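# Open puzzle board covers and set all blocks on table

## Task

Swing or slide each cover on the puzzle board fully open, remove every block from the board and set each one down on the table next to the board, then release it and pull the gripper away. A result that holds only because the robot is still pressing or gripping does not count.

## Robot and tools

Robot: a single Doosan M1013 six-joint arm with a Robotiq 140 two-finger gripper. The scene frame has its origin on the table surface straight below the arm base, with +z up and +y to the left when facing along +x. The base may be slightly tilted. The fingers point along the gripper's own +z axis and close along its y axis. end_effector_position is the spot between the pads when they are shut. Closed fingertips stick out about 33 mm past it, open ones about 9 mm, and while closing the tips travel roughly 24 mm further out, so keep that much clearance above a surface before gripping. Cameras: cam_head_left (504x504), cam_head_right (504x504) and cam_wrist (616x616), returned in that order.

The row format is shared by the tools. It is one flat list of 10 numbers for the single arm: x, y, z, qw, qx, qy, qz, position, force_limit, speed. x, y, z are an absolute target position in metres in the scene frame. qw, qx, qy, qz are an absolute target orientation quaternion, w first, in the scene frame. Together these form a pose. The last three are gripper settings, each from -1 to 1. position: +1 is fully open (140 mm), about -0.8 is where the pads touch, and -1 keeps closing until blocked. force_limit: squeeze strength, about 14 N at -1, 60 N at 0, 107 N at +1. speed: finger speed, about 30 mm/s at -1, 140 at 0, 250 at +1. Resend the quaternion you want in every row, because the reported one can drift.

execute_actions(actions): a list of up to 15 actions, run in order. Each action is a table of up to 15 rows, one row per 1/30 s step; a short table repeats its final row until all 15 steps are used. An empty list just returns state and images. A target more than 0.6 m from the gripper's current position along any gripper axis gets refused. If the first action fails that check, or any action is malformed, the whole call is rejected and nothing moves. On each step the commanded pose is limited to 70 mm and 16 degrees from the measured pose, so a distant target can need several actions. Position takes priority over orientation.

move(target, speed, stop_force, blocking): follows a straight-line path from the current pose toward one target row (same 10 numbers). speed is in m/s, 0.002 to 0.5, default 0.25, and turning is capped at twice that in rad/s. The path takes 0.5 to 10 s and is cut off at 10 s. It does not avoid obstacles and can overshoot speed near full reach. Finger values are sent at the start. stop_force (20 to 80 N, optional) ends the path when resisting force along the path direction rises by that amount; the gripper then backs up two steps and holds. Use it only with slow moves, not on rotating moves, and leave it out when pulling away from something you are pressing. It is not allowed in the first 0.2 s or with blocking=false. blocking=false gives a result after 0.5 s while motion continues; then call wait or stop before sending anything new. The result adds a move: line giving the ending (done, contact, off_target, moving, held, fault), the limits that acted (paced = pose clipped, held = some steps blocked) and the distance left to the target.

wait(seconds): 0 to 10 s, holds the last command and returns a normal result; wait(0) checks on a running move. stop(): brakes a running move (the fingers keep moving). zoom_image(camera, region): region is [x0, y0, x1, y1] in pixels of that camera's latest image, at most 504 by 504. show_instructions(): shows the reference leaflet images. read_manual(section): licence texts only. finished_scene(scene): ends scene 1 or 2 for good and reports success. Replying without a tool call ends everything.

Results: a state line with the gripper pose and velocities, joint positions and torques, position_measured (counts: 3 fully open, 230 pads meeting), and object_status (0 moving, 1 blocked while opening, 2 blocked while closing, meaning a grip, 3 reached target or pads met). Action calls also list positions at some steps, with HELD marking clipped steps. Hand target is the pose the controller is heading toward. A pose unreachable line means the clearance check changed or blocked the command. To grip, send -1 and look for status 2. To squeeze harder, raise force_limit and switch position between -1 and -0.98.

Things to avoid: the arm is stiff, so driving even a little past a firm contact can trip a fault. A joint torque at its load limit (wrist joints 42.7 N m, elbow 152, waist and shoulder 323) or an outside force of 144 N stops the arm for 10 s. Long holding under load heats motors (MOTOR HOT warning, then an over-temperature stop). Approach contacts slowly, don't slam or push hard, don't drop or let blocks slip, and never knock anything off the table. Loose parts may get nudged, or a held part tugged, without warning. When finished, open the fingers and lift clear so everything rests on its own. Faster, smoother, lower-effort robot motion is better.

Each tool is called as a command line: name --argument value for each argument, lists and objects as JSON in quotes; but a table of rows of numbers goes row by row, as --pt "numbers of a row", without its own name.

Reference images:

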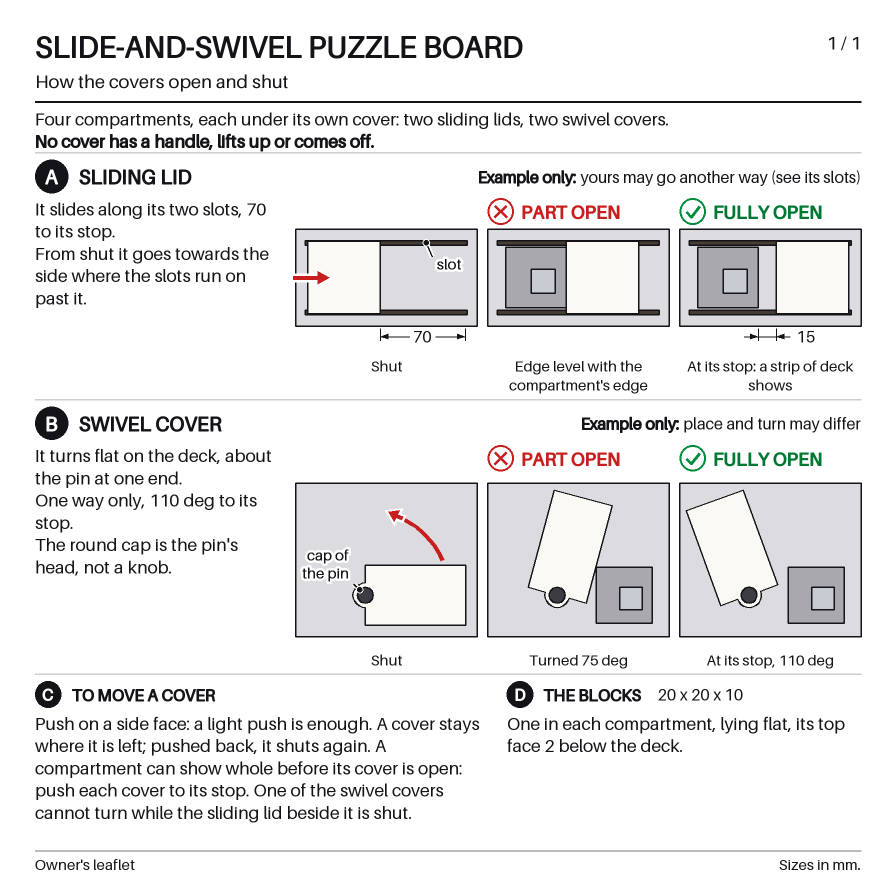

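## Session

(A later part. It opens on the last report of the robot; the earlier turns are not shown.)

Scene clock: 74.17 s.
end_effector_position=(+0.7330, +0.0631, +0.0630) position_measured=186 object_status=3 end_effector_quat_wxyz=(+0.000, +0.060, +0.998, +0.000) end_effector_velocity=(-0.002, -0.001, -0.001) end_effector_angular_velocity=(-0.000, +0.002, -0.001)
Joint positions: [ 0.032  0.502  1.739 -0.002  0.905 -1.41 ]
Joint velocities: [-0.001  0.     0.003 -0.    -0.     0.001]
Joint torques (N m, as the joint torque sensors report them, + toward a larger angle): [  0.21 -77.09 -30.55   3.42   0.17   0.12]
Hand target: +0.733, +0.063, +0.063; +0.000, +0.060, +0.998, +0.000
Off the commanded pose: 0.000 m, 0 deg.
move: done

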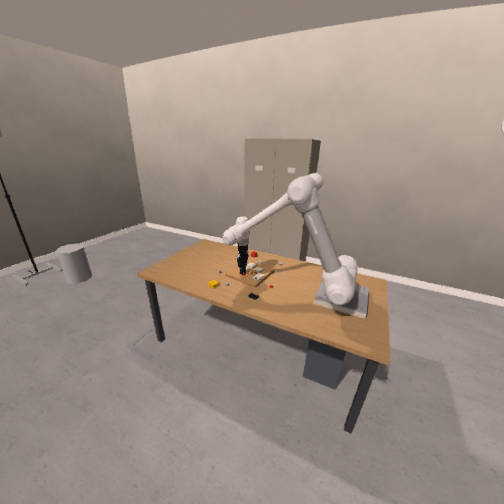

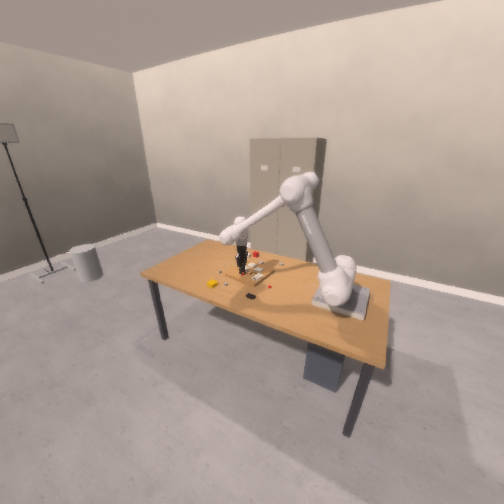

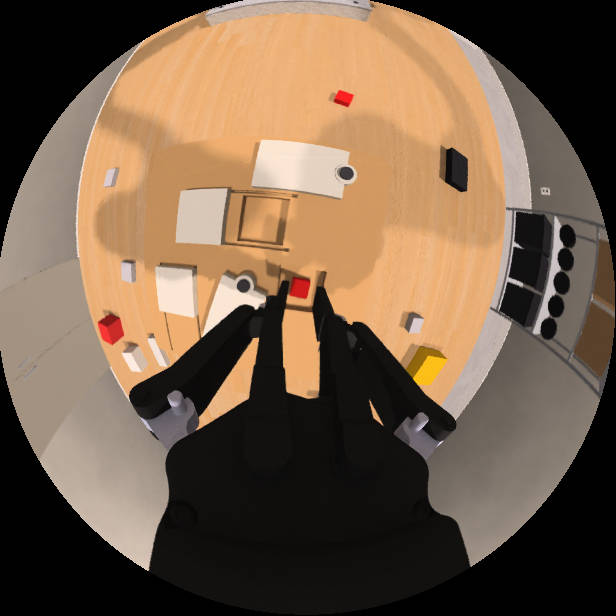

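move --target '[0.728,0.0615,0.0465,0,0.06,0.998,0,-0.49,0,0]' --speed 0.008 --stop_force 20

move --target '[0.728,0.0615,0.0465,0,0.06,0.998,0,-1,0,-0.5]' --speed 0.005 --stop_force 20

move --target '[0.728,0.0615,0.09,0,0.06,0.998,0,-1,0,-0.5]' --speed 0.1

move --target '[0.47,0.04,0.075,0,0.06,0.998,0,-1,0,-0.5]'

move --target '[0.47,0.04,0.0355,0,0.06,0.998,0,-1,0,-0.5]' --speed 0.04

move --target '[0.47,0.04,0.0355,0,0.06,0.998,0,-0.4,0,0]'

move --target '[0.47,0.04,0.0595,0,0.06,0.998,0,-0.4,0,0]'

move --target '[0.54,0.041,0.0595,0,0.06,0.998,0,-1,0,0]' --speed 0.1

move --target '[0.614,0.024,0.0595,0,0.06,0.998,0,-1,0,0]' --speed 0.03

move --target '[0.662,0.046,0.0595,0,0.06,0.998,0,-1,0,0]' --speed 0.03

move --target '[0.685,0.084,0.0595,0,0.06,0.998,0,-1,0,0]' --speed 0.02

Scene clock: 77.07 s.
end_effector_position=(+0.7280, +0.0615, +0.0465) position_measured=191 object_status=3 end_effector_quat_wxyz=(-0.000, +0.060, +0.998, -0.000) end_effector_velocity=(+0.000, +0.001, +0.000) end_effector_angular_velocity=(-0.000, -0.000, +0.002)
Joint positions: [ 0.03   0.513  1.759 -0.002  0.874 -1.411]
Joint velocities: [ 0.001  0.    -0.    -0.     0.    -0.001]
Joint torques (N m, as the joint torque sensors report them, + toward a larger angle): [ -2.14 -78.65 -29.47   3.31   0.33   0.28]
Hand target: +0.728, +0.061, +0.046; +0.000, +0.060, +0.998, -0.000
Off the commanded pose: 0.000 m, 0 deg.
move: done

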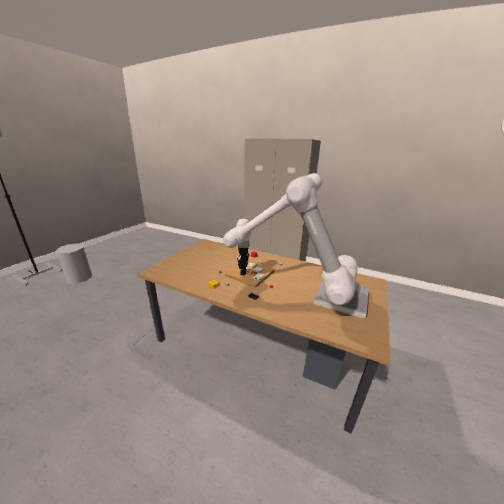

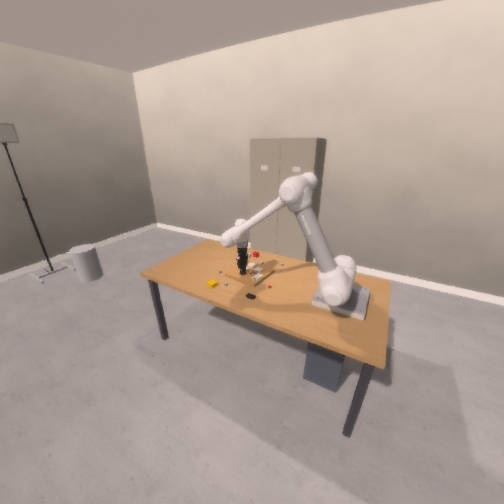

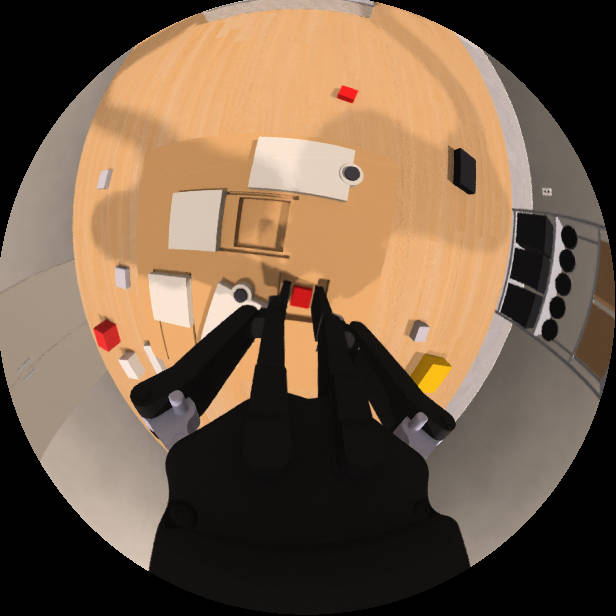

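Scene clock: 77.77 s.
end_effector_position=(+0.7280, +0.0615, +0.0465) position_measured=206 object_status=2 end_effector_quat_wxyz=(-0.000, +0.060, +0.998, -0.000) end_effector_velocity=(+0.000, +0.001, +0.000) end_effector_angular_velocity=(+0.000, -0.000, +0.001)
Joint positions: [ 0.03   0.513  1.759 -0.002  0.874 -1.411]
Joint velocities: [ 0.001  0.    -0.     0.     0.     0.   ]
Joint torques (N m, as the joint torque sensors report them, + toward a larger angle): [ -0.24 -71.68 -26.16   3.76  -0.56   0.27]
Hand target: +0.728, +0.062, +0.046; +0.000, +0.060, +0.998, -0.000
Off the commanded pose: 0.000 m, 0 deg.
move: done

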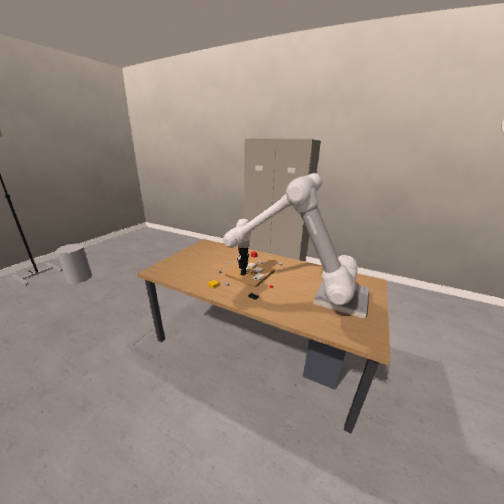

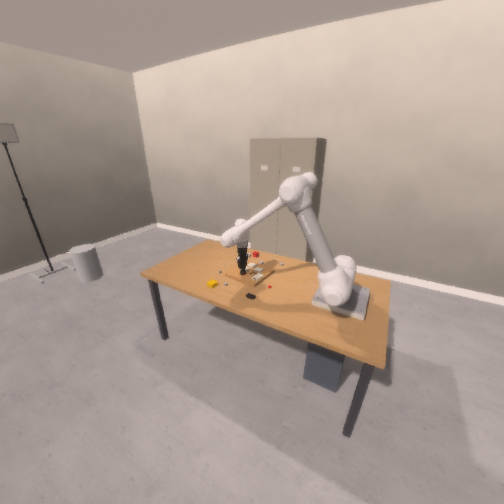

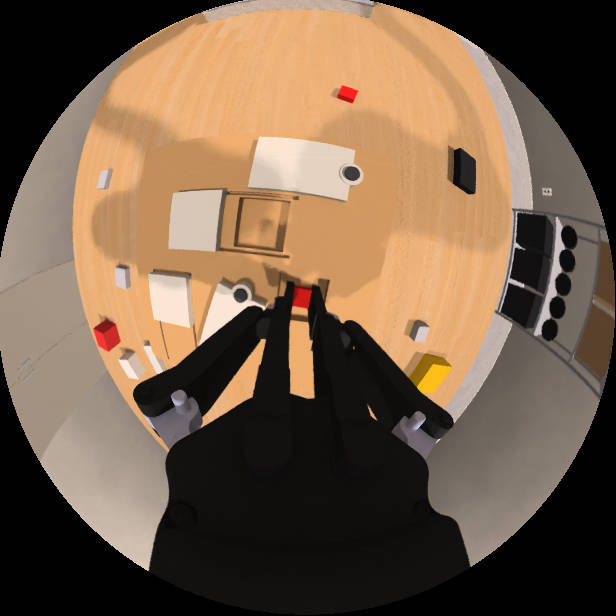

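Scene clock: 78.50 s.
end_effector_position=(+0.7280, +0.0614, +0.0900) position_measured=206 object_status=2 end_effector_quat_wxyz=(+0.000, +0.060, +0.998, +0.000) end_effector_velocity=(+0.000, -0.000, -0.000) end_effector_angular_velocity=(+0.000, -0.000, -0.001)
Joint positions: [ 0.03   0.469  1.733 -0.002  0.944 -1.411]
Joint velocities: [-0. -0.  0.  0. -0.  0.]
Joint torques (N m, as the joint torque sensors report them, + toward a larger angle): [ -0.64 -78.62 -33.49   3.56   0.18  -0.18]
Hand target: +0.728, +0.062, +0.090; -0.000, +0.060, +0.998, +0.000
Off the commanded pose: 0.000 m, 0 deg.
move: done

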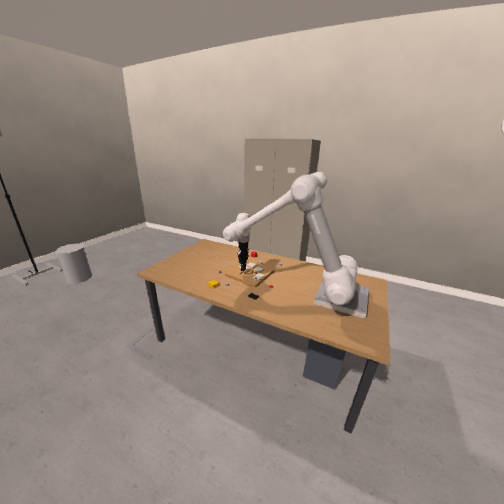

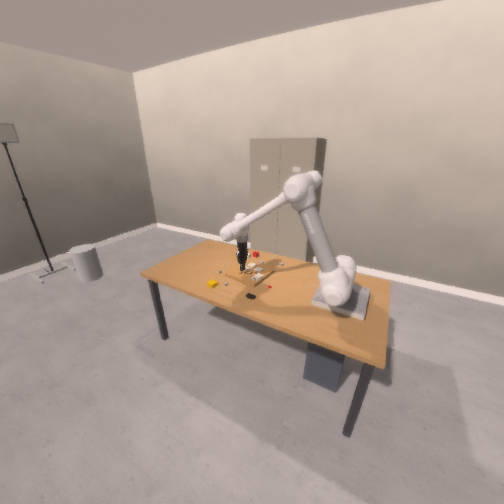

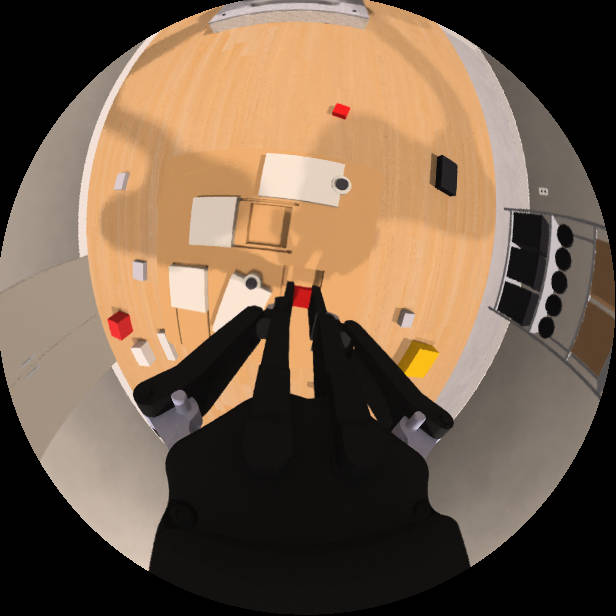

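Scene clock: 79.90 s.
end_effector_position=(+0.4701, +0.0397, +0.0752) position_measured=206 object_status=2 end_effector_quat_wxyz=(+0.000, +0.060, +0.998, -0.000) end_effector_velocity=(-0.001, +0.000, -0.000) end_effector_angular_velocity=(-0.000, -0.000, +0.002)
Joint positions: [ 0.005  0.14   2.24  -0.003  0.766 -1.436]
Joint velocities: [ 0.001 -0.001  0.001 -0.    -0.    -0.001]
Joint torques (N m, as the joint torque sensors report them, + toward a larger angle): [ -3.26 -41.98 -26.57   3.18  -0.09  -0.34]
Hand target: +0.470, +0.040, +0.075; +0.000, +0.060, +0.998, -0.000
Off the commanded pose: 0.000 m, 0 deg.
move: done

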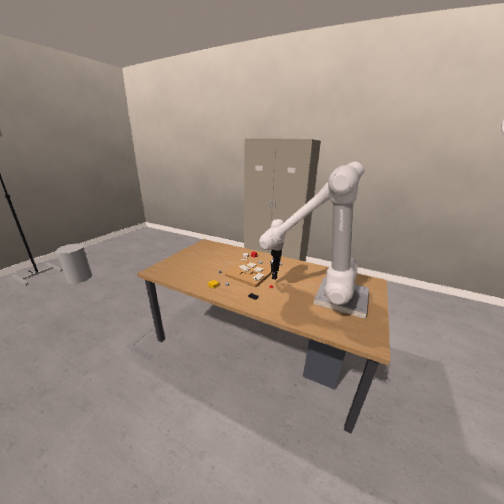

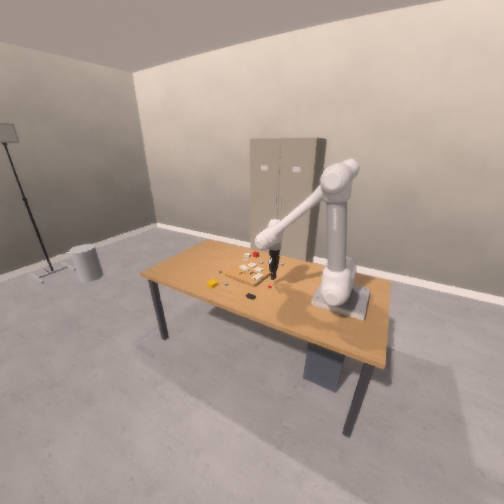

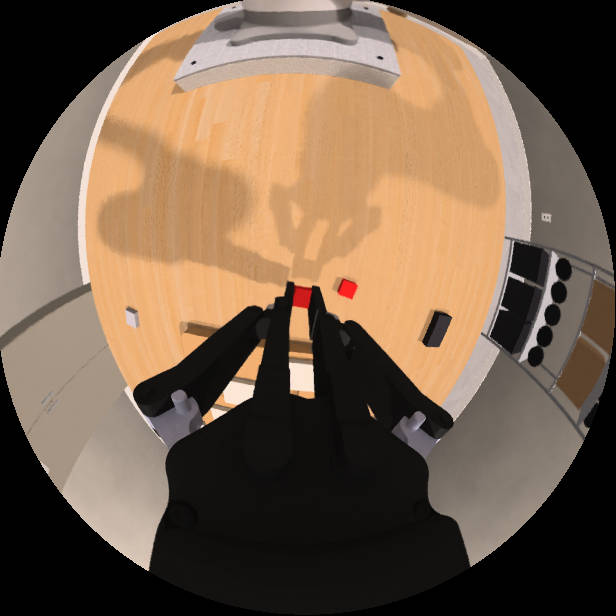

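Scene clock: 81.13 s.
end_effector_position=(+0.4700, +0.0400, +0.0355) position_measured=206 object_status=2 end_effector_quat_wxyz=(+0.000, +0.060, +0.998, -0.000) end_effector_velocity=(-0.000, +0.001, +0.000) end_effector_angular_velocity=(+0.000, +0.000, +0.002)
Joint positions: [ 0.005  0.202  2.269 -0.003  0.676 -1.435]
Joint velocities: [ 0.002  0.    -0.     0.     0.    -0.   ]
Joint torques (N m, as the joint torque sensors report them, + toward a larger angle): [ -1.62 -44.09 -23.94   2.72   0.25   0.03]
Hand target: +0.470, +0.040, +0.035; +0.000, +0.060, +0.998, -0.000
Off the commanded pose: 0.000 m, 0 deg.
move: done

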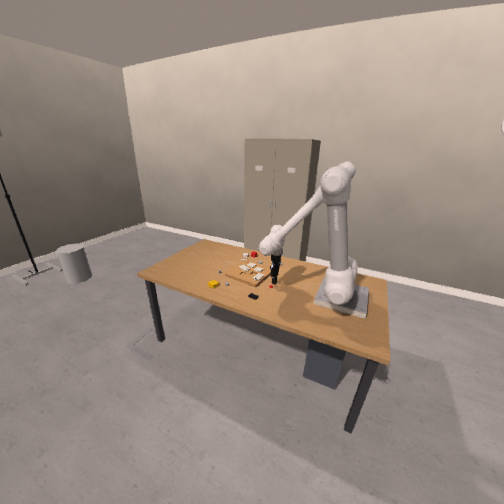

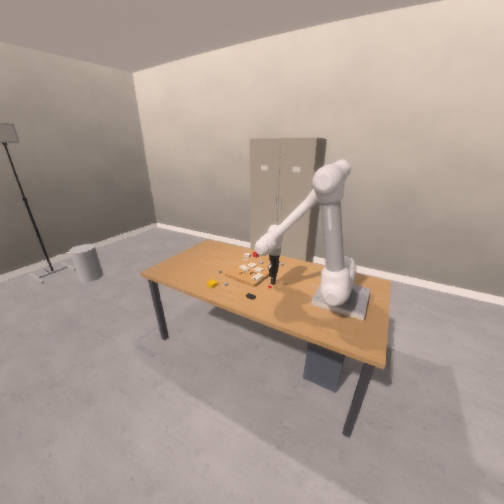

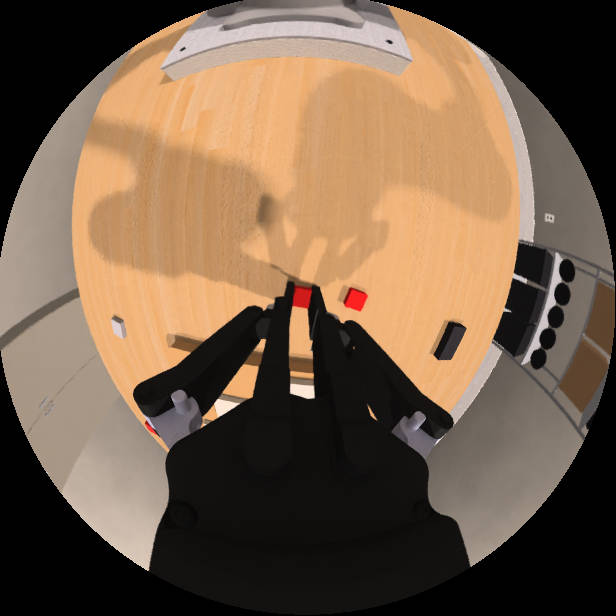

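Scene clock: 81.83 s.
end_effector_position=(+0.4700, +0.0400, +0.0355) position_measured=179 object_status=3 end_effector_quat_wxyz=(-0.000, +0.060, +0.998, -0.000) end_effector_velocity=(-0.000, -0.001, -0.000) end_effector_angular_velocity=(+0.000, +0.001, -0.001)
Joint positions: [ 0.005  0.202  2.269 -0.003  0.676 -1.435]
Joint velocities: [-0.002  0.     0.     0.     0.    -0.   ]
Joint torques (N m, as the joint torque sensors report them, + toward a larger angle): [ -0.31 -44.69 -24.26   2.67   0.2    0.29]
Hand target: +0.470, +0.040, +0.035; +0.000, +0.060, +0.998, -0.000
Off the commanded pose: 0.000 m, 0 deg.
move: done

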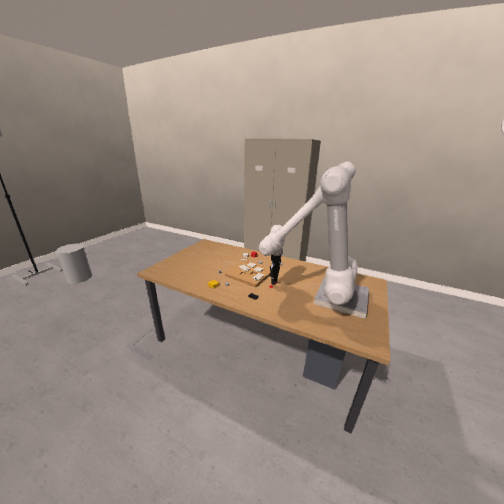

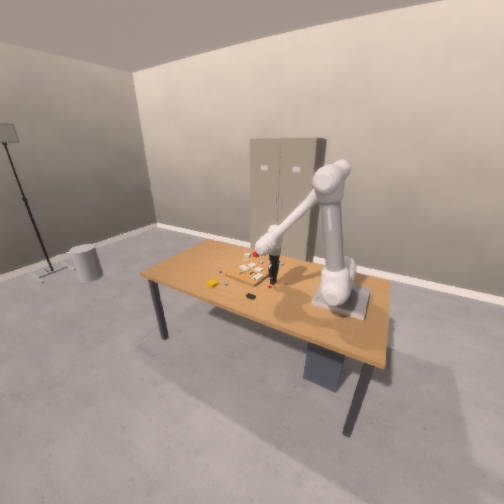

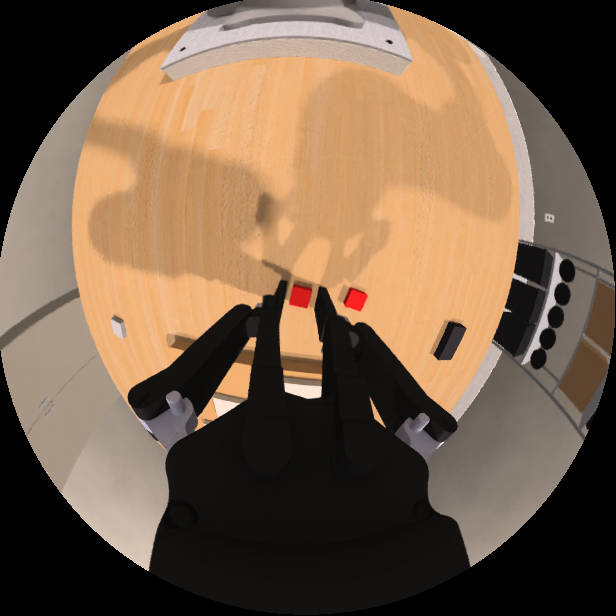

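Scene clock: 82.53 s.
end_effector_position=(+0.4700, +0.0400, +0.0595) position_measured=179 object_status=3 end_effector_quat_wxyz=(-0.000, +0.060, +0.998, +0.000) end_effector_velocity=(+0.001, -0.001, +0.001) end_effector_angular_velocity=(-0.000, -0.002, -0.002)
Joint positions: [ 0.005  0.164  2.252 -0.003  0.73  -1.435]
Joint velocities: [-0.001 -0.    -0.001 -0.    -0.     0.001]
Joint torques (N m, as the joint torque sensors report them, + toward a larger angle): [ -3.25 -43.8  -26.6    3.06   0.11   0.21]
Hand target: +0.470, +0.040, +0.060; -0.000, +0.060, +0.998, +0.000
Off the commanded pose: 0.000 m, 0 deg.
move: done

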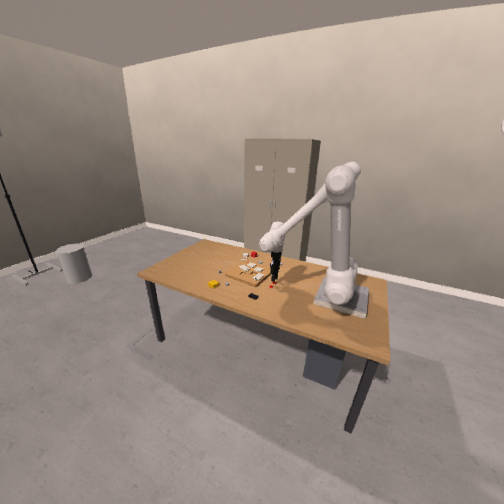

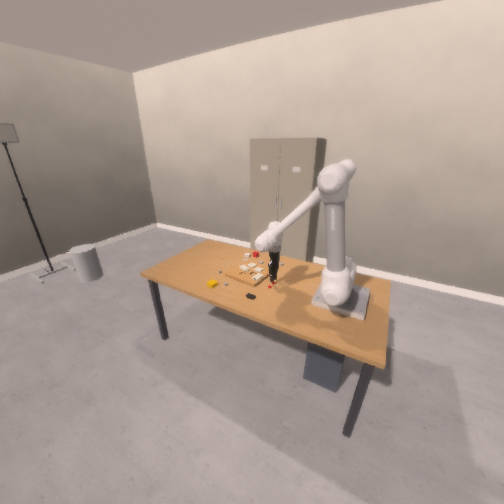

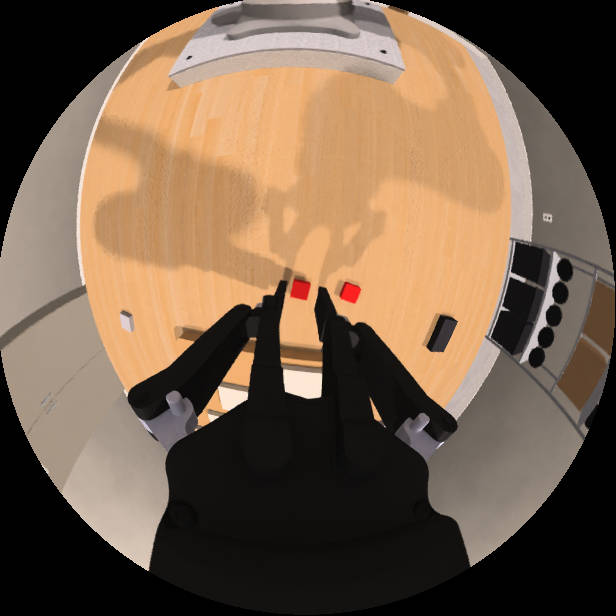

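Scene clock: 83.53 s.
end_effector_position=(+0.5400, +0.0411, +0.0594) position_measured=233 object_status=3 end_effector_quat_wxyz=(+0.000, +0.060, +0.998, +0.000) end_effector_velocity=(-0.000, -0.000, -0.000) end_effector_angular_velocity=(+0.000, +0.001, -0.001)
Joint positions: [ 0.005  0.258  2.127 -0.003  0.762 -1.435]
Joint velocities: [-0.001  0.     0.     0.     0.001  0.   ]
Joint torques (N m, as the joint torque sensors report them, + toward a larger angle): [ -3.07 -52.32 -26.76   3.29   0.31  -0.12]
Hand target: +0.540, +0.041, +0.059; -0.000, +0.060, +0.998, +0.000
Off the commanded pose: 0.000 m, 0 deg.
move: done

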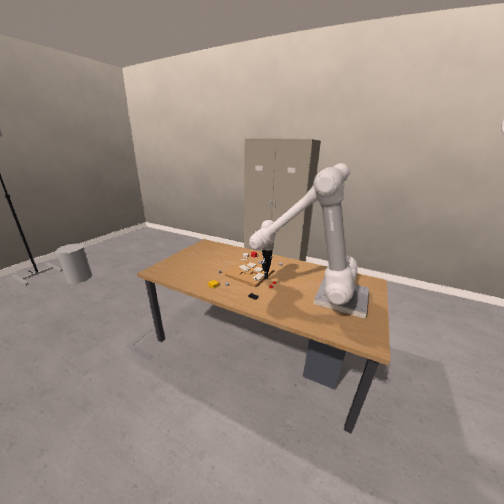

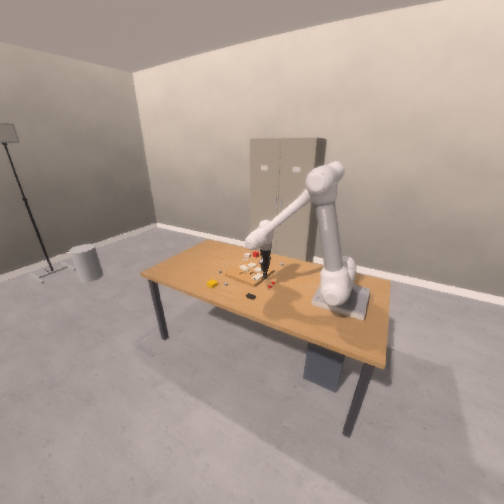

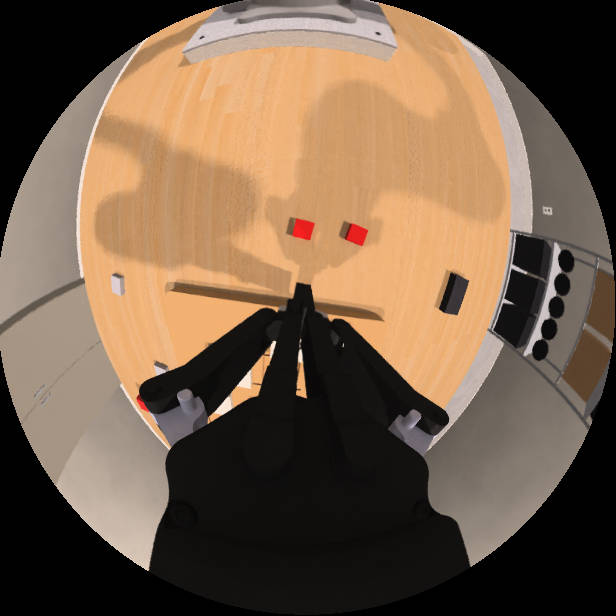

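Scene clock: 86.30 s.
end_effector_position=(+0.6140, +0.0241, +0.0594) position_measured=233 object_status=3 end_effector_quat_wxyz=(+0.000, +0.060, +0.998, +0.000) end_effector_velocity=(+0.001, -0.001, +0.000) end_effector_angular_velocity=(-0.000, -0.001, -0.003)
Joint positions: [-0.024  0.352  1.989 -0.003  0.805 -1.465]
Joint velocities: [-0.002  0.    -0.001 -0.     0.     0.001]
Joint torques (N m, as the joint torque sensors report them, + toward a larger angle): [ -3.39 -62.97 -27.77   3.27   0.     0.11]
Hand target: +0.614, +0.024, +0.059; +0.000, +0.060, +0.998, +0.000
Off the commanded pose: 0.000 m, 0 deg.
move: done

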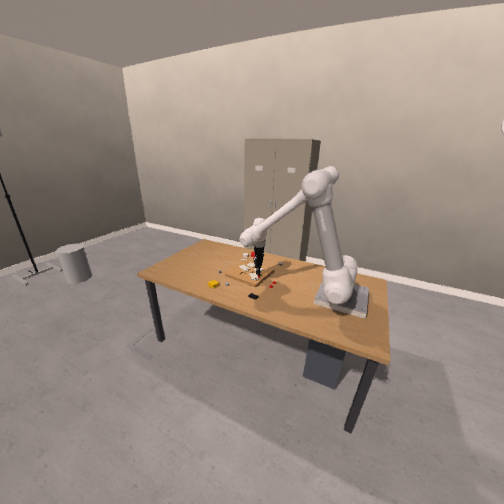

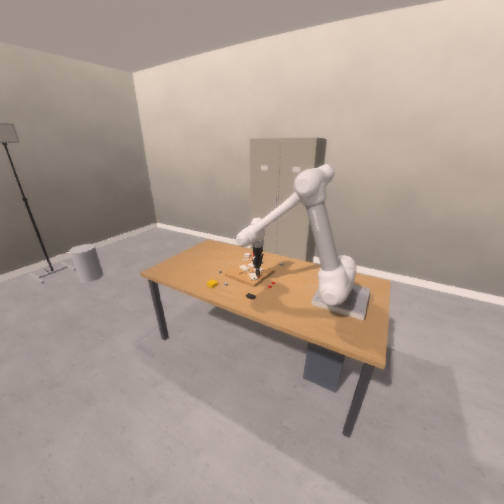

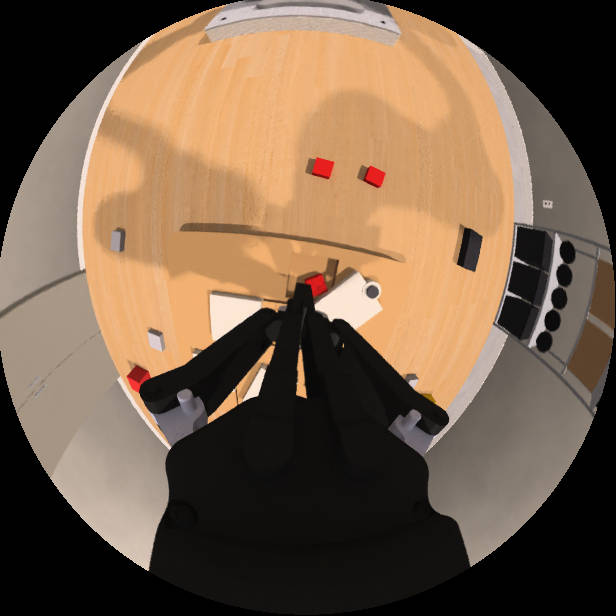

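Scene clock: 88.30 s.
end_effector_position=(+0.6620, +0.0461, +0.0595) position_measured=233 object_status=3 end_effector_quat_wxyz=(-0.000, +0.060, +0.998, -0.000) end_effector_velocity=(+0.001, +0.000, +0.001) end_effector_angular_velocity=(+0.000, -0.002, +0.000)
Joint positions: [ 0.01   0.414  1.891 -0.003  0.84  -1.43 ]
Joint velocities: [-0.    -0.    -0.002  0.     0.    -0.   ]
Joint torques (N m, as the joint torque sensors report them, + toward a larger angle): [ -0.96 -68.1  -29.37   3.3    0.25   0.08]
Hand target: +0.662, +0.046, +0.059; -0.000, +0.060, +0.998, -0.000
Off the commanded pose: 0.000 m, 0 deg.
move: done

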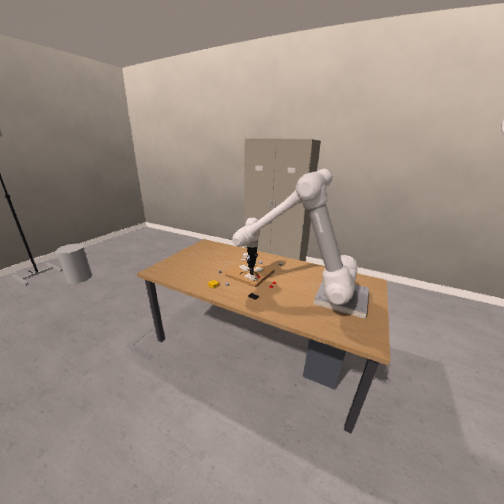

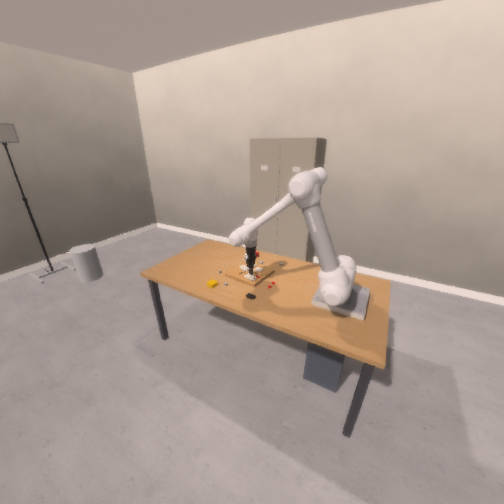

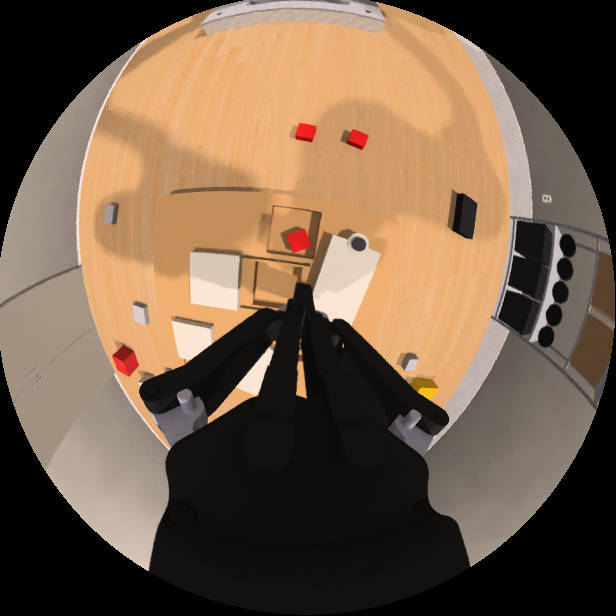

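Scene clock: 90.73 s.
end_effector_position=(+0.6850, +0.0840, +0.0595) position_measured=233 object_status=3 end_effector_quat_wxyz=(-0.000, +0.060, +0.998, -0.000) end_effector_velocity=(+0.000, +0.000, +0.000) end_effector_angular_velocity=(+0.000, -0.000, +0.001)
Joint positions: [ 0.065  0.448  1.837 -0.002  0.861 -1.376]
Joint velocities: [ 0.     0.    -0.     0.     0.    -0.001]
Joint torques (N m, as the joint torque sensors report them, + toward a larger angle): [  4.58 -71.7  -31.89   4.99  -0.99   0.15]
Hand target: +0.685, +0.084, +0.059; -0.000, +0.060, +0.998, -0.000
Off the commanded pose: 0.000 m, 0 deg.
move: done

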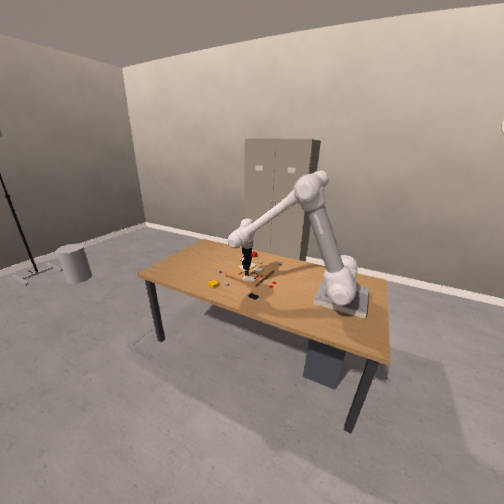

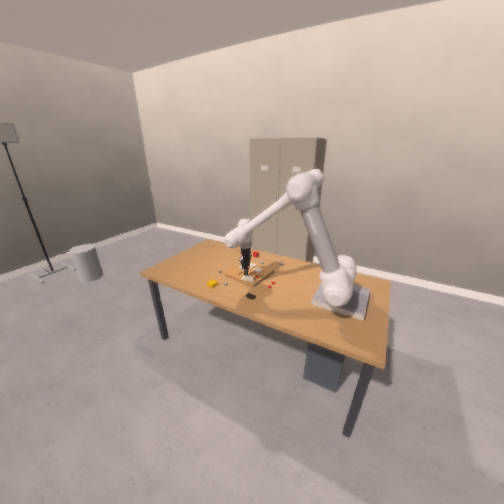

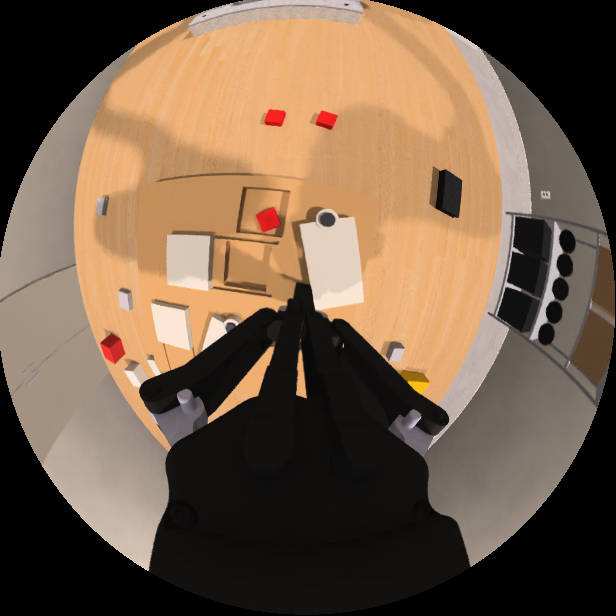

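At stop.

move --target '[0.65,0.04,0.063,0,0.06,0.998,0,-1,0,0]' --speed 0.1

move --target '[0.605,0.038,0.063,0,0.06,0.998,0,-0.45,0,0]' --speed 0.1

zoom_image --camera "cam_wrist" --region '[230,230,380,330]'

Scene clock: 91.73 s.
end_effector_position=(+0.6501, +0.0399, +0.0630) position_measured=233 object_status=3 end_effector_quat_wxyz=(+0.000, +0.060, +0.998, -0.000) end_effector_velocity=(-0.001, -0.000, -0.000) end_effector_angular_velocity=(+0.000, +0.001, -0.001)
Joint positions: [ 0.001  0.395  1.914 -0.003  0.838 -1.439]
Joint velocities: [-0.    -0.     0.001  0.    -0.     0.   ]
Joint torques (N m, as the joint torque sensors report them, + toward a larger angle): [ -2.05 -67.04 -27.93   3.3    0.27   0.16]
Hand target: +0.650, +0.040, +0.063; +0.000, +0.060, +0.998, +0.000
Off the commanded pose: 0.000 m, 0 deg.
move: done

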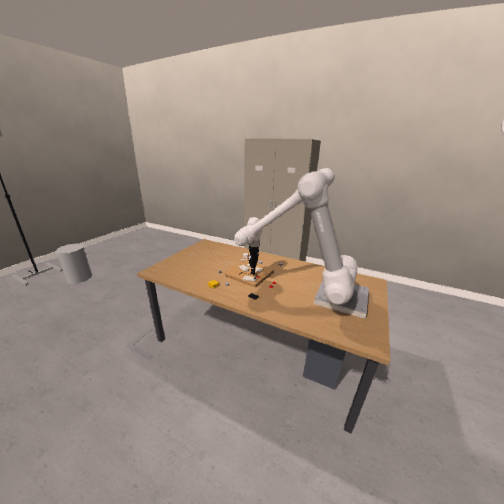

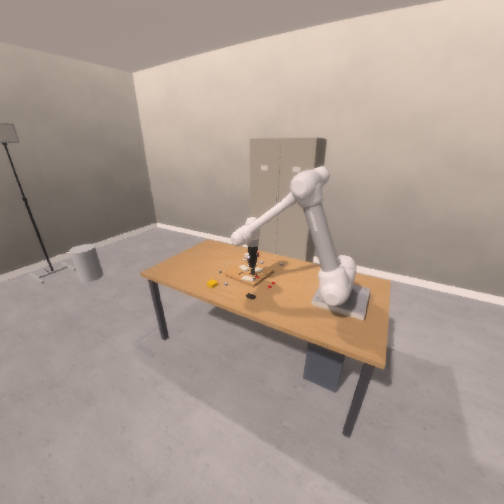

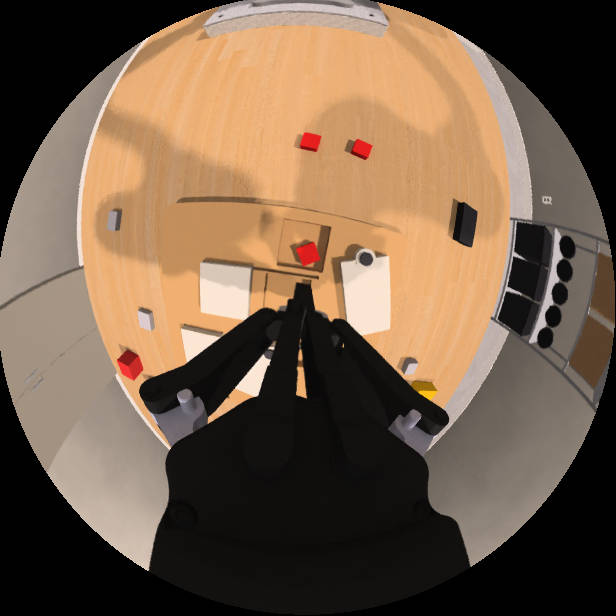

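Scene clock: 92.47 s.
end_effector_position=(+0.6050, +0.0380, +0.0630) position_measured=186 object_status=3 end_effector_quat_wxyz=(-0.000, +0.060, +0.998, +0.000) end_effector_velocity=(+0.001, +0.000, +0.001) end_effector_angular_velocity=(+0.000, -0.001, +0.001)
Joint positions: [-0.001  0.337  2.002 -0.003  0.807 -1.442]
Joint velocities: [ 0.    -0.    -0.001  0.     0.    -0.001]
Joint torques (N m, as the joint torque sensors report them, + toward a larger angle): [ -2.16 -62.34 -28.73   3.18   0.3   -0.04]
Hand target: +0.605, +0.038, +0.063; +0.000, +0.060, +0.998, -0.000
Off the commanded pose: 0.000 m, 0 deg.
move: done

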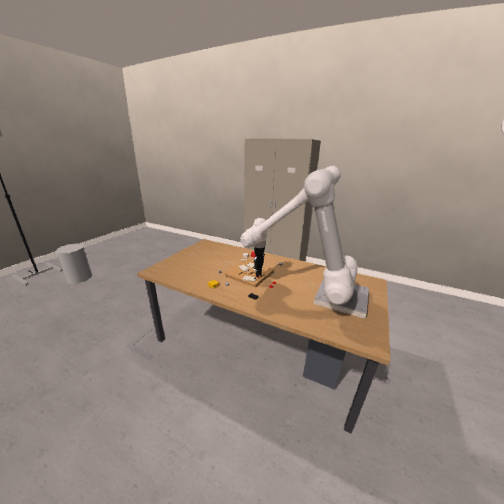

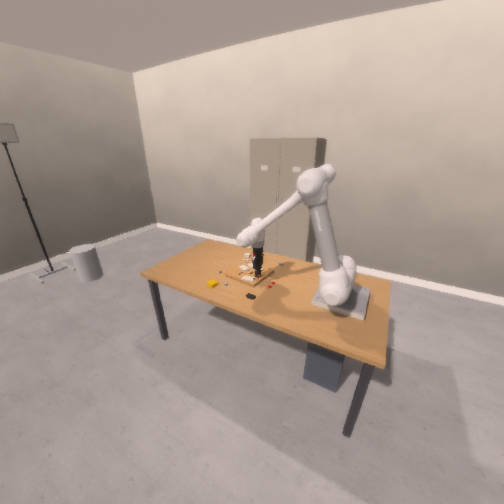

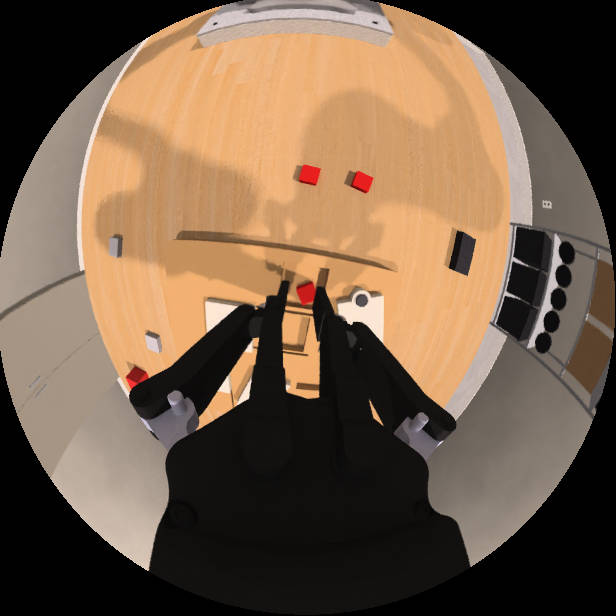

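Region (230, 230, 380, 330) of cam_wrist's 616x616 image, scaled by 3.360, with more detail than that image has.

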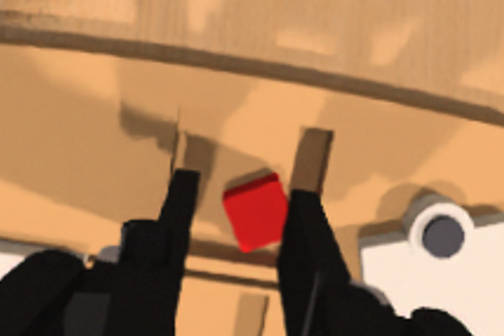

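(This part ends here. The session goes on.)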